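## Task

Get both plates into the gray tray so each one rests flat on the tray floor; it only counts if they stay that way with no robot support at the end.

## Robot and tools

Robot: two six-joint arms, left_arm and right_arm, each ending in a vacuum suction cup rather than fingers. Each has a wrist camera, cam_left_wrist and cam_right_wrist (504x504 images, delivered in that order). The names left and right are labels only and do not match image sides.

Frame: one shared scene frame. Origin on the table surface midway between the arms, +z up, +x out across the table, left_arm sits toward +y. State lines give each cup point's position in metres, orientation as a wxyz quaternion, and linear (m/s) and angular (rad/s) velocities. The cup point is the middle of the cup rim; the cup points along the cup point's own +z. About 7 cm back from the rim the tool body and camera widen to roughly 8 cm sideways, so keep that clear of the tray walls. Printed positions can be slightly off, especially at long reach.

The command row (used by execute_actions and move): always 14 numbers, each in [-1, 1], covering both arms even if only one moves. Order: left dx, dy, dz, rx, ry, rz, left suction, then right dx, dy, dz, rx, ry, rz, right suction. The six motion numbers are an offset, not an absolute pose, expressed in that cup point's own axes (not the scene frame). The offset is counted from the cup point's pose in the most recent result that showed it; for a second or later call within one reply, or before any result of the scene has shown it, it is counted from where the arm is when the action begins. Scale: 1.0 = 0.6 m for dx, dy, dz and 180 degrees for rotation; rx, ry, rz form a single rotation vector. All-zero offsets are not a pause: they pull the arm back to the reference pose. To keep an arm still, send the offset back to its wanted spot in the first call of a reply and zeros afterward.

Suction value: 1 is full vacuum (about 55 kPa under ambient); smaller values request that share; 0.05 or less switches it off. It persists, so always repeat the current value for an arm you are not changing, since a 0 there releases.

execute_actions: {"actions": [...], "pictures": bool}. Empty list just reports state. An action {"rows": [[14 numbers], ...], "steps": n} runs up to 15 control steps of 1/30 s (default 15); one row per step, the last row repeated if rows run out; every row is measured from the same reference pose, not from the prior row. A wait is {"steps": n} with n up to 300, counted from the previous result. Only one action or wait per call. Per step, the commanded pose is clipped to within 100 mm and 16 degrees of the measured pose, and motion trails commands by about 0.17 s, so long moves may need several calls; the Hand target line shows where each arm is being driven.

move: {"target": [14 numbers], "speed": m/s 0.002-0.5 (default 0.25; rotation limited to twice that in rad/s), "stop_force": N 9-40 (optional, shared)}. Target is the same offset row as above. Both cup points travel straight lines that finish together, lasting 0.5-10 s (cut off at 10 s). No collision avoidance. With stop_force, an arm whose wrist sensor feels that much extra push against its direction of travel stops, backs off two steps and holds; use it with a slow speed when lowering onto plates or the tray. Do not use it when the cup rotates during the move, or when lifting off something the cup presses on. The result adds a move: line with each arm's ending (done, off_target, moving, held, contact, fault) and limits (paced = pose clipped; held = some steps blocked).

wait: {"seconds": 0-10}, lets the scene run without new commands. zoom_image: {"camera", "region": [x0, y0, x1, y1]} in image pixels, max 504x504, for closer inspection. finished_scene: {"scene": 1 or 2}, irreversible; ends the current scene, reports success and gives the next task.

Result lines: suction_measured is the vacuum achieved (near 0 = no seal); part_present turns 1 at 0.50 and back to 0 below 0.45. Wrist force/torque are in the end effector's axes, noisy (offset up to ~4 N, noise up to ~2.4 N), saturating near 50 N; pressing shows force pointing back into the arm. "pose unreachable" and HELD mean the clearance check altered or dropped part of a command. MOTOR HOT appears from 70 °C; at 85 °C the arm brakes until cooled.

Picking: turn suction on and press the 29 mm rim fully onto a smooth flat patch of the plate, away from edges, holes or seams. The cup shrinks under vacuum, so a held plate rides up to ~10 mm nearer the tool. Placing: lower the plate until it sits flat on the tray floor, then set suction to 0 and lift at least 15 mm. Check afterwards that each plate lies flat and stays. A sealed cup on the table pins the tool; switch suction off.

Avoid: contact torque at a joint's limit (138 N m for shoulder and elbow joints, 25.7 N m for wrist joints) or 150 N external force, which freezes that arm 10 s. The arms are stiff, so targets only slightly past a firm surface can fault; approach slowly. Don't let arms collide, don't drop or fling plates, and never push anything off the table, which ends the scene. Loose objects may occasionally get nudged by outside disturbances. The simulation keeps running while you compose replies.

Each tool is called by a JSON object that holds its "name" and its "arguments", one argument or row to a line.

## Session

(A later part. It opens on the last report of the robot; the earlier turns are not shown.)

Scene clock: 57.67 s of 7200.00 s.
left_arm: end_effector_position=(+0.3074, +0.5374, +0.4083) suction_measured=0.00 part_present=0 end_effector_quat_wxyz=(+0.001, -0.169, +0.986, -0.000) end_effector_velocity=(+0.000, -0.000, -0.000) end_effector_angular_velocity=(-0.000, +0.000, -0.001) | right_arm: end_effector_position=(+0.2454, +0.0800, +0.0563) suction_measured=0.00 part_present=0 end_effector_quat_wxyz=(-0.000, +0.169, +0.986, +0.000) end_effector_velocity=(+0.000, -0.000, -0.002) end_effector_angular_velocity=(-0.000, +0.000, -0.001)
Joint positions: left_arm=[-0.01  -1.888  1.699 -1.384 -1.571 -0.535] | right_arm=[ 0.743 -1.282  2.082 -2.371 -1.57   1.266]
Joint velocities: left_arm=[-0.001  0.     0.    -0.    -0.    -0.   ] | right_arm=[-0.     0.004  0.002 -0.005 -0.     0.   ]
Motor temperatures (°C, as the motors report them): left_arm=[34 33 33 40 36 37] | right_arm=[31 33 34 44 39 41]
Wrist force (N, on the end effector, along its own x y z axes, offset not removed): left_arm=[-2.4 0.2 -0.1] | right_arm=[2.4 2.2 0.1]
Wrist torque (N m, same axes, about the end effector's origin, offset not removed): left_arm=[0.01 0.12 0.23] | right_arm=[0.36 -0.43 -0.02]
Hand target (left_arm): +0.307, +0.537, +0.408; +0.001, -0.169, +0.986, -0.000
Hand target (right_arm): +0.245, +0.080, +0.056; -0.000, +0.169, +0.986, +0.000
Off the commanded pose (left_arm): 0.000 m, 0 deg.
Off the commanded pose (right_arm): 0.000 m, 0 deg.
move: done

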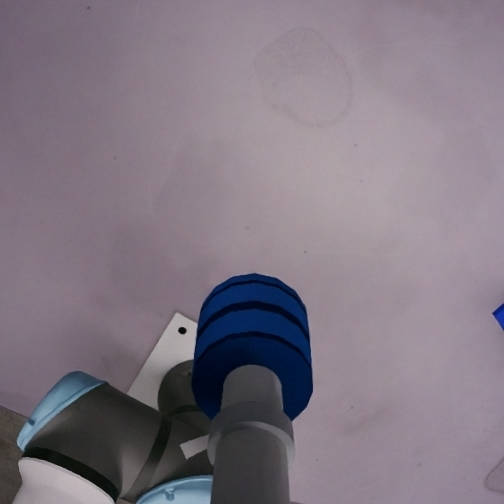

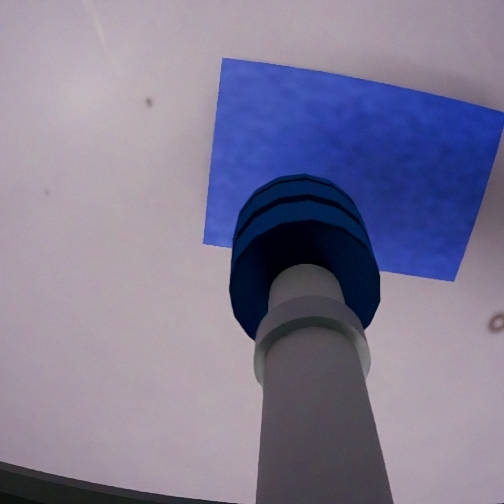

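{"name": "move", "arguments": {
  "target": [0,0,0,0,0,0,0,0,-0.025,0.04,0,0,0,0],
  "speed": 0.05
}}

{"name": "move", "arguments": {
  "target": [0,0,0,0,0,0,0,0,0,0.055,0,0,0,1],
  "speed": 0.01,
  "stop_force": 10
}}

{"name": "move", "arguments": {
  "target": [0,0,0,0,0,0,0,0,0,-0.2,0,0,0,1],
  "speed": 0.1
}}

{"name": "move", "arguments": {
  "target": [0,0,0,0,0,0,0,-0.41,-0.387,0,0,0,0.31,1],
  "speed": 0.15
}}

{"name": "move", "arguments": {
  "target": [0,0,0,0,0,0,0,0,0,0.08,0,0,0,1],
  "speed": 0.04
}}

Scene clock: 65.97 s of 7200.00 s.
left_arm: end_effector_position=(+0.3074, +0.5374, +0.4083) suction_measured=0.00 part_present=0 end_effector_quat_wxyz=(+0.001, -0.169, +0.986, -0.000) end_effector_velocity=(-0.000, -0.000, -0.000) end_effector_angular_velocity=(-0.000, +0.000, -0.000) | right_arm: end_effector_position=(+0.2405, +0.0660, +0.0325) suction_measured=0.00 part_present=0 end_effector_quat_wxyz=(-0.001, +0.169, +0.986, +0.000) end_effector_velocity=(-0.000, -0.001, -0.002) end_effector_angular_velocity=(-0.000, +0.000, -0.000)
Joint positions: left_arm=[-0.01  -1.888  1.699 -1.384 -1.571 -0.535] | right_arm=[ 0.734 -1.261  2.143 -2.453 -1.57   1.256]
Joint velocities: left_arm=[-0.001 -0.     0.    -0.    -0.    -0.   ] | right_arm=[-0.001  0.002  0.005 -0.006  0.    -0.001]
Motor temperatures (°C, as the motors report them): left_arm=[34 33 33 40 36 37] | right_arm=[31 33 34 44 39 41]
Wrist force (N, on the end effector, along its own x y z axes, offset not removed): left_arm=[0.8 -1.0 -1.2] | right_arm=[2.6 1.0 0.5]
Wrist torque (N m, same axes, about the end effector's origin, offset not removed): left_arm=[0.01 0.04 -0.06] | right_arm=[0.10 -0.50 -0.11]
Hand target (left_arm): +0.307, +0.537, +0.408; +0.001, -0.169, +0.986, -0.000
Hand target (right_arm): +0.240, +0.066, +0.032; -0.000, +0.169, +0.986, +0.000
Off the commanded pose (left_arm): 0.000 m, 0 deg.
Off the commanded pose (right_arm): 0.000 m, 0 deg.
After step 90, 4.37 s passed at rest.
move: done

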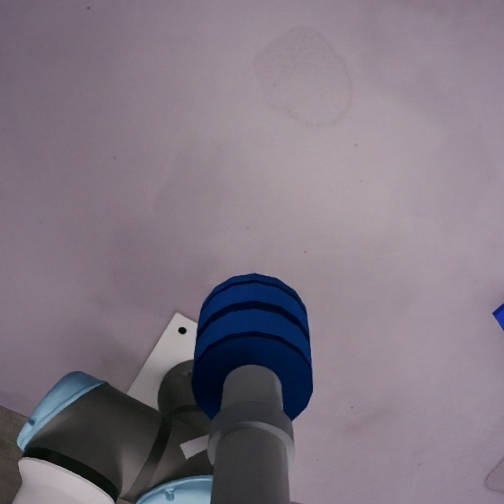

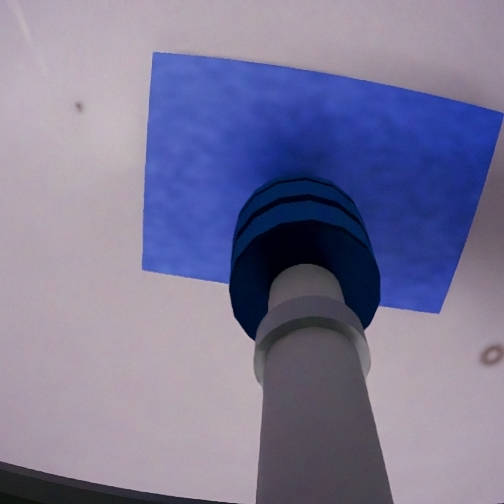

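Scene clock: 69.60 s of 7200.00 s.
left_arm: end_effector_position=(+0.3074, +0.5374, +0.4083) suction_measured=0.00 part_present=0 end_effector_quat_wxyz=(+0.001, -0.169, +0.986, -0.000) end_effector_velocity=(-0.000, -0.000, +0.000) end_effector_angular_velocity=(-0.000, +0.000, +0.000) | right_arm: end_effector_position=(+0.2404, +0.0659, +0.0001) suction_measured=0.98 part_present=1 end_effector_quat_wxyz=(-0.001, +0.169, +0.986, +0.000) end_effector_velocity=(-0.001, -0.001, +0.001) end_effector_angular_velocity=(-0.004, +0.003, +0.001)
Joint positions: left_arm=[-0.01  -1.888  1.699 -1.384 -1.571 -0.535] | right_arm=[ 0.734 -1.188  2.163 -2.546 -1.57   1.256]
Joint velocities: left_arm=[ 0.  0. -0.  0. -0.  0.] | right_arm=[-0.    -0.003 -0.     0.008  0.    -0.001]
Motor temperatures (°C, as the motors report them): left_arm=[34 33 33 40 36 37] | right_arm=[31 33 34 44 39 41]
Wrist force (N, on the end effector, along its own x y z axes, offset not removed): left_arm=[-1.8 3.5 3.3] | right_arm=[1.8 2.3 -19.6]
Wrist torque (N m, same axes, about the end effector's origin, offset not removed): left_arm=[0.34 0.26 0.24] | right_arm=[-0.18 -0.51 -0.14]
Hand target (left_arm): +0.307, +0.537, +0.408; +0.001, -0.169, +0.986, -0.000
Hand target (right_arm): +0.240, +0.066, +0.000; -0.001, +0.169, +0.986, +0.000
Off the commanded pose (left_arm): 0.000 m, 0 deg.
Off the commanded pose (right_arm): 0.001 m, 0 deg.
move: contact (right_arm)

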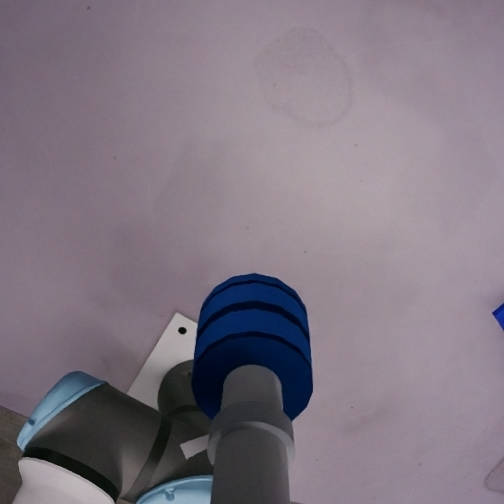

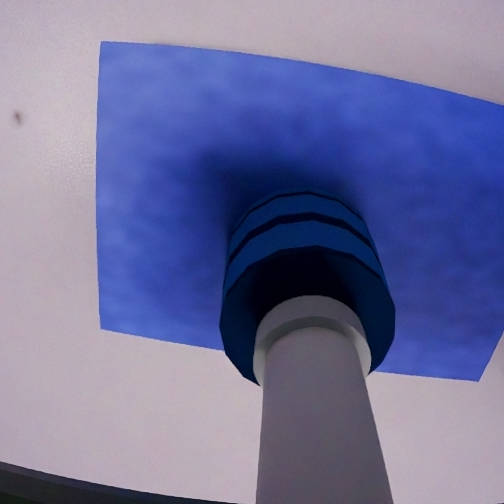

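Scene clock: 71.27 s of 7200.00 s.
left_arm: end_effector_position=(+0.3074, +0.5374, +0.4083) suction_measured=0.00 part_present=0 end_effector_quat_wxyz=(+0.001, -0.169, +0.986, -0.000) end_effector_velocity=(+0.000, -0.001, -0.000) end_effector_angular_velocity=(+0.000, -0.000, -0.002) | right_arm: end_effector_position=(+0.2404, +0.0660, +0.1200) suction_measured=0.99 part_present=1 end_effector_quat_wxyz=(-0.001, +0.169, +0.986, +0.000) end_effector_velocity=(+0.001, -0.001, +0.002) end_effector_angular_velocity=(-0.001, +0.000, -0.002)
Joint positions: left_arm=[-0.01  -1.888  1.699 -1.384 -1.571 -0.535] | right_arm=[ 0.734 -1.425  2.054 -2.2   -1.57   1.257]
Joint velocities: left_arm=[-0.002 -0.     0.    -0.     0.     0.   ] | right_arm=[-0.002 -0.003 -0.002  0.006 -0.    -0.001]
Motor temperatures (°C, as the motors report them): left_arm=[34 33 33 40 36 37] | right_arm=[31 33 34 44 39 41]
Wrist force (N, on the end effector, along its own x y z axes, offset not removed): left_arm=[1.9 -0.5 5.4] | right_arm=[4.4 1.1 0.4]
Wrist torque (N m, same axes, about the end effector's origin, offset not removed): left_arm=[-0.08 -0.41 0.08] | right_arm=[0.09 -0.64 -0.10]
Hand target (left_arm): +0.307, +0.537, +0.408; +0.001, -0.169, +0.986, -0.000
Hand target (right_arm): +0.240, +0.066, +0.120; -0.001, +0.169, +0.986, +0.000
Off the commanded pose (left_arm): 0.000 m, 0 deg.
Off the commanded pose (right_arm): 0.000 m, 0 deg.
move: done

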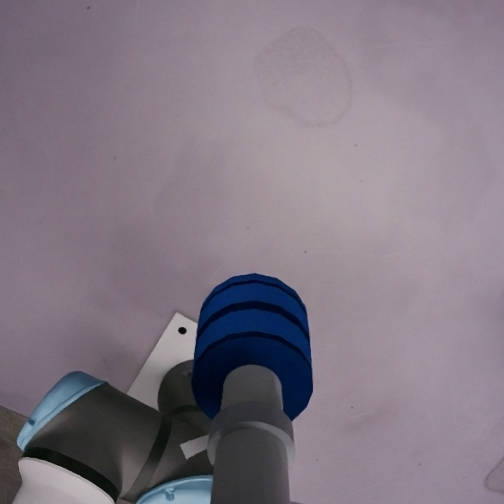

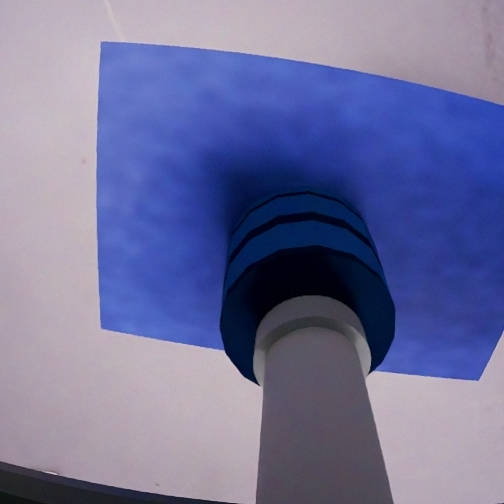

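Scene clock: 75.00 s of 7200.00 s.
left_arm: end_effector_position=(+0.3074, +0.5374, +0.4083) suction_measured=0.00 part_present=0 end_effector_quat_wxyz=(+0.001, -0.169, +0.986, -0.000) end_effector_velocity=(-0.000, +0.000, +0.000) end_effector_angular_velocity=(-0.000, +0.000, +0.000) | right_arm: end_effector_position=(+0.3958, -0.2349, +0.1203) suction_measured=0.99 part_present=1 end_effector_quat_wxyz=(-0.000, +0.610, +0.792, +0.001) end_effector_velocity=(+0.001, -0.002, -0.001) end_effector_angular_velocity=(+0.000, +0.002, -0.007)
Joint positions: left_arm=[-0.01  -1.888  1.699 -1.384 -1.571 -0.535] | right_arm=[-0.106 -1.727  2.353 -2.197 -1.57   1.39 ]
Joint velocities: left_arm=[ 0.  0. -0.  0. -0. -0.] | right_arm=[-0.005  0.003 -0.    -0.001  0.     0.002]
Motor temperatures (°C, as the motors report them): left_arm=[34 33 33 40 36 37] | right_arm=[31 33 34 44 39 41]
Wrist force (N, on the end effector, along its own x y z axes, offset not removed): left_arm=[-3.4 0.1 -1.3] | right_arm=[3.4 0.5 0.2]
Wrist torque (N m, same axes, about the end effector's origin, offset not removed): left_arm=[-0.14 0.75 0.10] | right_arm=[-0.09 -0.59 -0.08]
Hand target (left_arm): +0.307, +0.537, +0.408; +0.001, -0.169, +0.986, -0.000
Hand target (right_arm): +0.396, -0.235, +0.120; -0.000, +0.610, +0.792, +0.001
Off the commanded pose (left_arm): 0.000 m, 0 deg.
Off the commanded pose (right_arm): 0.001 m, 0 deg.
move: done

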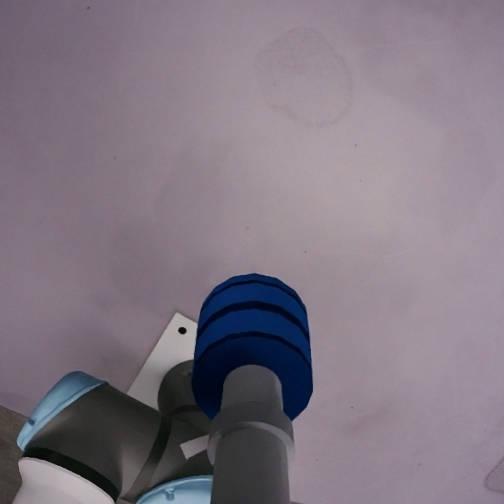

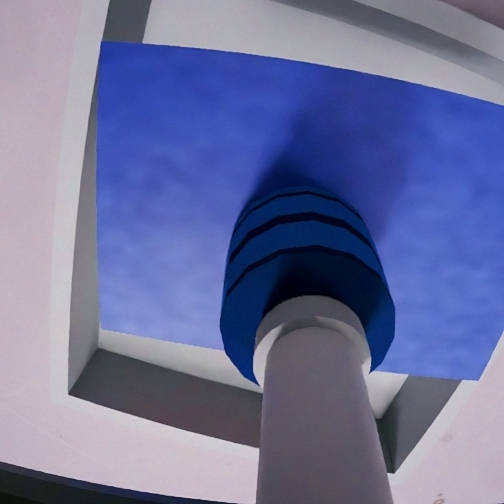

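Scene clock: 76.57 s of 7200.00 s.
left_arm: end_effector_position=(+0.3074, +0.5374, +0.4083) suction_measured=0.00 part_present=0 end_effector_quat_wxyz=(+0.001, -0.169, +0.986, -0.000) end_effector_velocity=(+0.000, -0.001, -0.000) end_effector_angular_velocity=(-0.000, +0.000, -0.002) | right_arm: end_effector_position=(+0.3958, -0.2349, +0.0724) suction_measured=1.00 part_present=1 end_effector_quat_wxyz=(-0.000, +0.610, +0.792, +0.001) end_effector_velocity=(+0.000, -0.000, -0.002) end_effector_angular_velocity=(+0.000, +0.000, -0.002)
Joint positions: left_arm=[-0.01  -1.888  1.699 -1.384 -1.571 -0.535] | right_arm=[-0.106 -1.619  2.423 -2.375 -1.57   1.39 ]
Joint velocities: left_arm=[-0.001  0.     0.    -0.    -0.     0.   ] | right_arm=[-0.001  0.005  0.002 -0.007  0.     0.001]
Motor temperatures (°C, as the motors report them): left_arm=[34 33 33 40 36 37] | right_arm=[31 33 34 44 39 41]
Wrist force (N, on the end effector, along its own x y z axes, offset not removed): left_arm=[2.8 -1.6 3.0] | right_arm=[3.1 1.4 1.5]
Wrist torque (N m, same axes, about the end effector's origin, offset not removed): left_arm=[-0.49 -0.37 0.14] | right_arm=[0.14 -0.56 -0.18]
Hand target (left_arm): +0.307, +0.537, +0.408; +0.001, -0.169, +0.986, -0.000
Hand target (right_arm): +0.396, -0.235, +0.072; -0.000, +0.610, +0.792, +0.001
Off the commanded pose (left_arm): 0.000 m, 0 deg.
Off the commanded pose (right_arm): 0.000 m, 0 deg.
move: done

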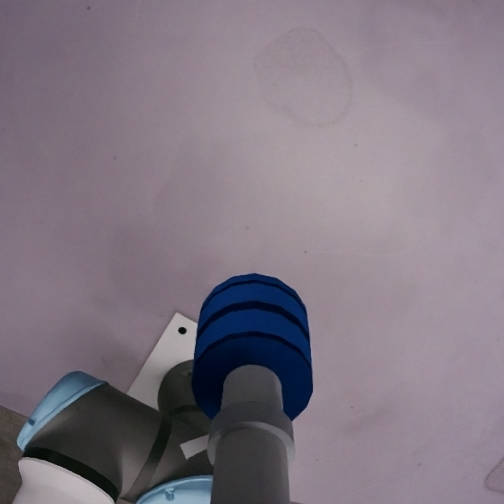

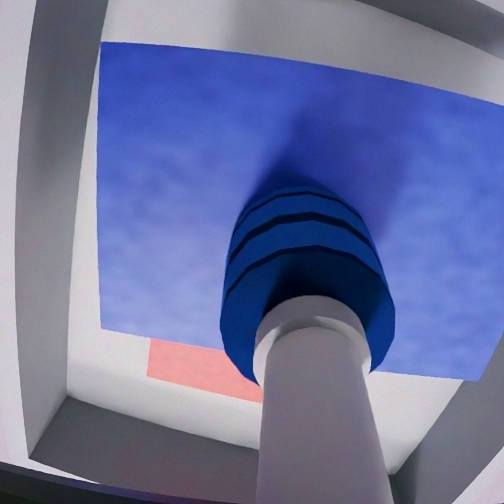

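{"name": "move", "arguments": {
  "target": [0,0,0,0,0,0,0,0,0,0.08,0,0,0,1],
  "speed": 0.02,
  "stop_force": 10
}}

{"name": "move", "arguments": {
  "target": [0,0,0,0,0,0,0,0,0,0.045,0,0,0,1],
  "speed": 0.007,
  "stop_force": 9
}}

Scene clock: 83.70 s of 7200.00 s.
left_arm: end_effector_position=(+0.3074, +0.5374, +0.4083) suction_measured=0.00 part_present=0 end_effector_quat_wxyz=(+0.001, -0.169, +0.986, -0.000) end_effector_velocity=(+0.000, -0.001, +0.000) end_effector_angular_velocity=(+0.000, -0.000, -0.003) | right_arm: end_effector_position=(+0.3958, -0.2349, +0.0245) suction_measured=0.96 part_present=1 end_effector_quat_wxyz=(-0.000, +0.610, +0.792, +0.001) end_effector_velocity=(+0.000, -0.000, -0.002) end_effector_angular_velocity=(+0.000, -0.000, -0.002)
Joint positions: left_arm=[-0.01  -1.888  1.699 -1.384 -1.571 -0.535] | right_arm=[-0.107 -1.481  2.476 -2.567 -1.57   1.39 ]
Joint velocities: left_arm=[-0.003 -0.    -0.     0.     0.    -0.   ] | right_arm=[-0.001  0.006  0.002 -0.008  0.     0.001]
Motor temperatures (°C, as the motors report them): left_arm=[34 33 33 40 36 37] | right_arm=[31 33 34 44 39 41]
Wrist force (N, on the end effector, along its own x y z axes, offset not removed): left_arm=[0.8 -1.2 5.0] | right_arm=[1.5 1.5 -0.2]
Wrist torque (N m, same axes, about the end effector's origin, offset not removed): left_arm=[-0.13 0.02 -0.09] | right_arm=[0.06 -0.38 -0.06]
Hand target (left_arm): +0.307, +0.537, +0.408; +0.001, -0.169, +0.986, -0.000
Hand target (right_arm): +0.396, -0.235, +0.024; -0.000, +0.610, +0.792, +0.001
Off the commanded pose (left_arm): 0.000 m, 0 deg.
Off the commanded pose (right_arm): 0.000 m, 0 deg.
move: done

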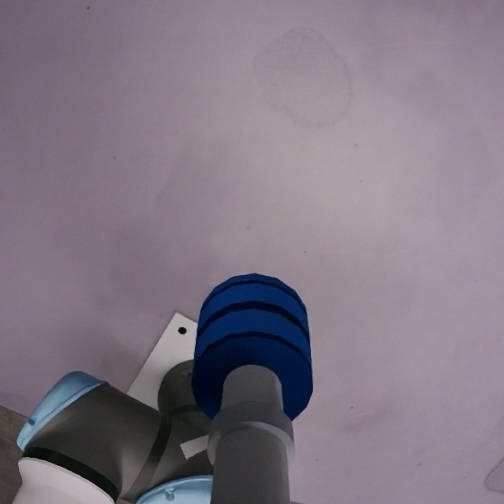

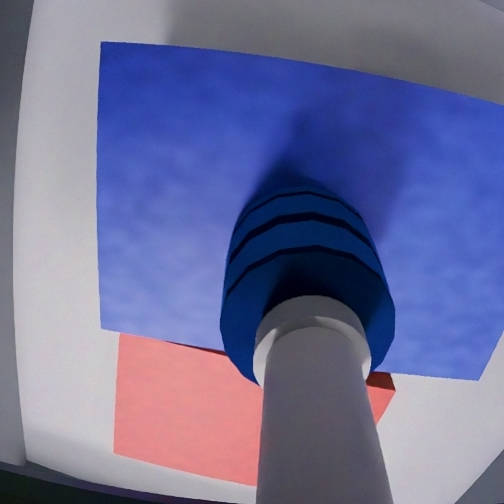

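Scene clock: 87.13 s of 7200.00 s.
left_arm: end_effector_position=(+0.3074, +0.5374, +0.4083) suction_measured=0.00 part_present=0 end_effector_quat_wxyz=(+0.001, -0.169, +0.986, -0.000) end_effector_velocity=(+0.000, -0.000, +0.000) end_effector_angular_velocity=(-0.001, -0.000, -0.001) | right_arm: end_effector_position=(+0.3957, -0.2349, +0.0030) suction_measured=0.98 part_present=1 end_effector_quat_wxyz=(-0.000, +0.610, +0.792, +0.000) end_effector_velocity=(-0.000, -0.000, +0.002) end_effector_angular_velocity=(-0.000, +0.003, +0.000)
Joint positions: left_arm=[-0.01  -1.888  1.699 -1.384 -1.571 -0.535] | right_arm=[-0.107 -1.409  2.494 -2.656 -1.57   1.389]
Joint velocities: left_arm=[-0.001  0.    -0.     0.    -0.001  0.   ] | right_arm=[-0.001 -0.006 -0.002  0.011 -0.    -0.001]
Motor temperatures (°C, as the motors report them): left_arm=[34 33 33 40 36 37] | right_arm=[31 33 34 44 39 41]
Wrist force (N, on the end effector, along its own x y z axes, offset not removed): left_arm=[0.3 1.2 -1.5] | right_arm=[1.8 -3.5 -30.1]
Wrist torque (N m, same axes, about the end effector's origin, offset not removed): left_arm=[-0.04 -0.02 -0.14] | right_arm=[0.11 -0.29 -0.21]
Hand target (left_arm): +0.307, +0.537, +0.408; +0.001, -0.169, +0.986, -0.000
Hand target (right_arm): +0.396, -0.235, +0.003; -0.000, +0.610, +0.792, +0.001
Off the commanded pose (left_arm): 0.000 m, 0 deg.
Off the commanded pose (right_arm): 0.005 m, 0 deg.
move: contact (right_arm)

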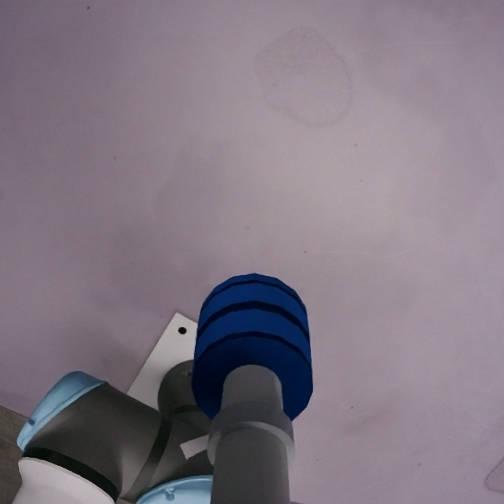

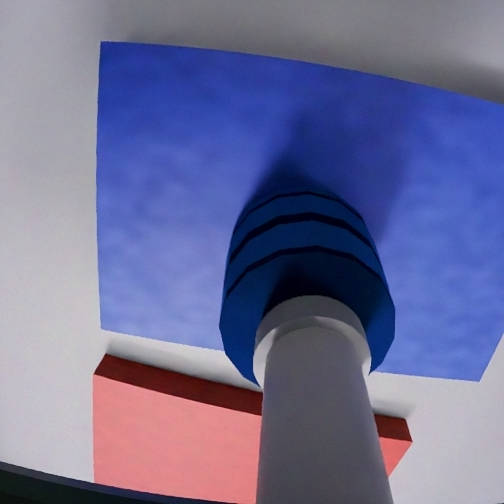

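{"name": "move", "arguments": {
  "target": [0,0,0,0,0,0,0,0,0,-0.012,0,0,0,0],
  "speed": 0.007
}}

{"name": "move", "arguments": {
  "target": [0,0,0,0,0,0,0,0,0,-0.15,0,0,0,0],
  "speed": 0.1
}}

{"name": "finished_scene", "arguments": {
  "scene": 2
}}

Scene clock: 91.53 s of 7200.00 s.
left_arm: end_effector_position=(+0.3074, +0.5374, +0.4083) suction_measured=0.00 part_present=0 end_effector_quat_wxyz=(+0.001, -0.169, +0.986, -0.000) end_effector_velocity=(-0.000, +0.001, -0.000) end_effector_angular_velocity=(-0.000, +0.000, +0.002) | right_arm: end_effector_position=(+0.3957, -0.2349, +0.0101) suction_measured=0.00 part_present=0 end_effector_quat_wxyz=(-0.000, +0.610, +0.792, +0.000) end_effector_velocity=(-0.000, +0.000, +0.001) end_effector_angular_velocity=(+0.000, +0.001, +0.003)
Joint positions: left_arm=[-0.01  -1.888  1.699 -1.384 -1.571 -0.535] | right_arm=[-0.107 -1.433  2.489 -2.626 -1.57   1.389]
Joint velocities: left_arm=[ 0.002  0.     0.     0.    -0.    -0.   ] | right_arm=[ 0.001 -0.004 -0.001  0.005  0.    -0.001]
Motor temperatures (°C, as the motors report them): left_arm=[34 33 33 40 36 37] | right_arm=[31 33 34 44 39 41]
Wrist force (N, on the end effector, along its own x y z axes, offset not removed): left_arm=[-3.0 -0.9 -0.3] | right_arm=[2.7 0.3 -3.0]
Wrist torque (N m, same axes, about the end effector's origin, offset not removed): left_arm=[-0.17 0.25 0.10] | right_arm=[-0.14 -0.55 -0.17]
Hand target (left_arm): +0.307, +0.537, +0.408; +0.001, -0.169, +0.986, -0.000
Hand target (right_arm): +0.396, -0.235, +0.010; -0.000, +0.610, +0.792, +0.000
Off the commanded pose (left_arm): 0.000 m, 0 deg.
Off the commanded pose (right_arm): 0.000 m, 0 deg.
move: done

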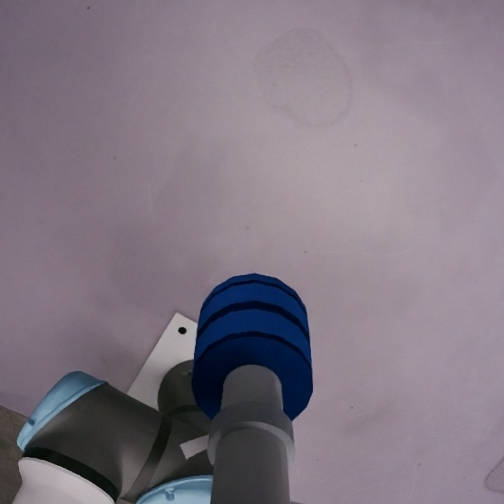

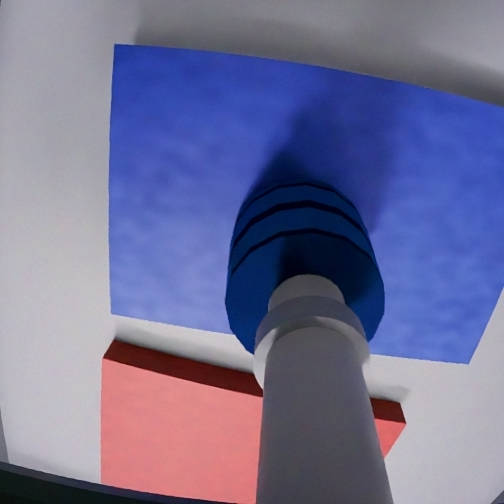

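Scene clock: 92.90 s of 7200.00 s.
left_arm: end_effector_position=(+0.3074, +0.5374, +0.4083) suction_measured=0.00 part_present=0 end_effector_quat_wxyz=(+0.001, -0.169, +0.986, -0.000) end_effector_velocity=(-0.000, +0.000, +0.000) end_effector_angular_velocity=(-0.000, -0.000, +0.001) | right_arm: end_effector_position=(+0.3957, -0.2349, +0.1000) suction_measured=0.00 part_present=0 end_effector_quat_wxyz=(-0.000, +0.610, +0.792, +0.000) end_effector_velocity=(+0.000, -0.001, +0.002) end_effector_angular_velocity=(-0.000, -0.000, -0.001)
Joint positions: left_arm=[-0.01  -1.888  1.699 -1.384 -1.571 -0.535] | right_arm=[-0.106 -1.685  2.385 -2.271 -1.57   1.39 ]
Joint velocities: left_arm=[ 0.001  0.    -0.    -0.    -0.    -0.   ] | right_arm=[-0.001 -0.006 -0.003  0.009 -0.    -0.001]
Motor temperatures (°C, as the motors report them): left_arm=[34 33 33 40 36 37] | right_arm=[31 33 34 44 39 41]
Wrist force (N, on the end effector, along its own x y z axes, offset not removed): left_arm=[-1.9 1.4 1.0] | right_arm=[2.0 1.7 -0.8]
Wrist torque (N m, same axes, about the end effector's origin, offset not removed): left_arm=[-0.13 0.27 -0.02] | right_arm=[0.11 -0.44 -0.30]
Hand target (left_arm): +0.307, +0.537, +0.408; +0.001, -0.169, +0.986, -0.000
Hand target (right_arm): +0.396, -0.235, +0.100; -0.000, +0.610, +0.792, +0.000
Off the commanded pose (left_arm): 0.000 m, 0 deg.
Off the commanded pose (right_arm): 0.000 m, 0 deg.
move: done

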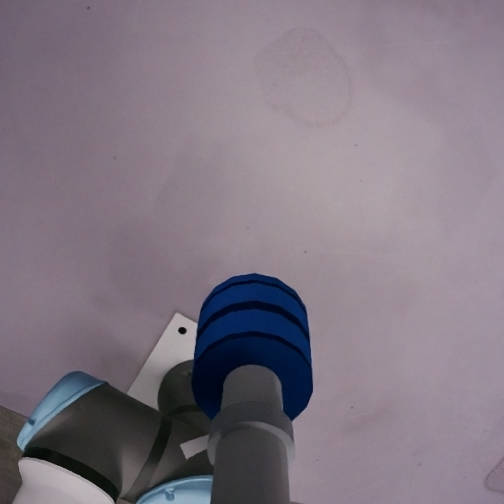

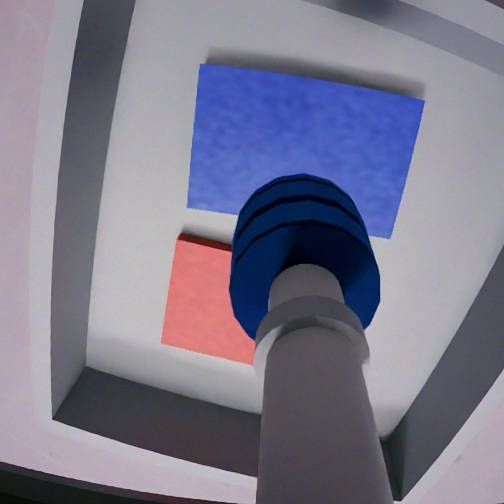

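The scene is finished: the task was done.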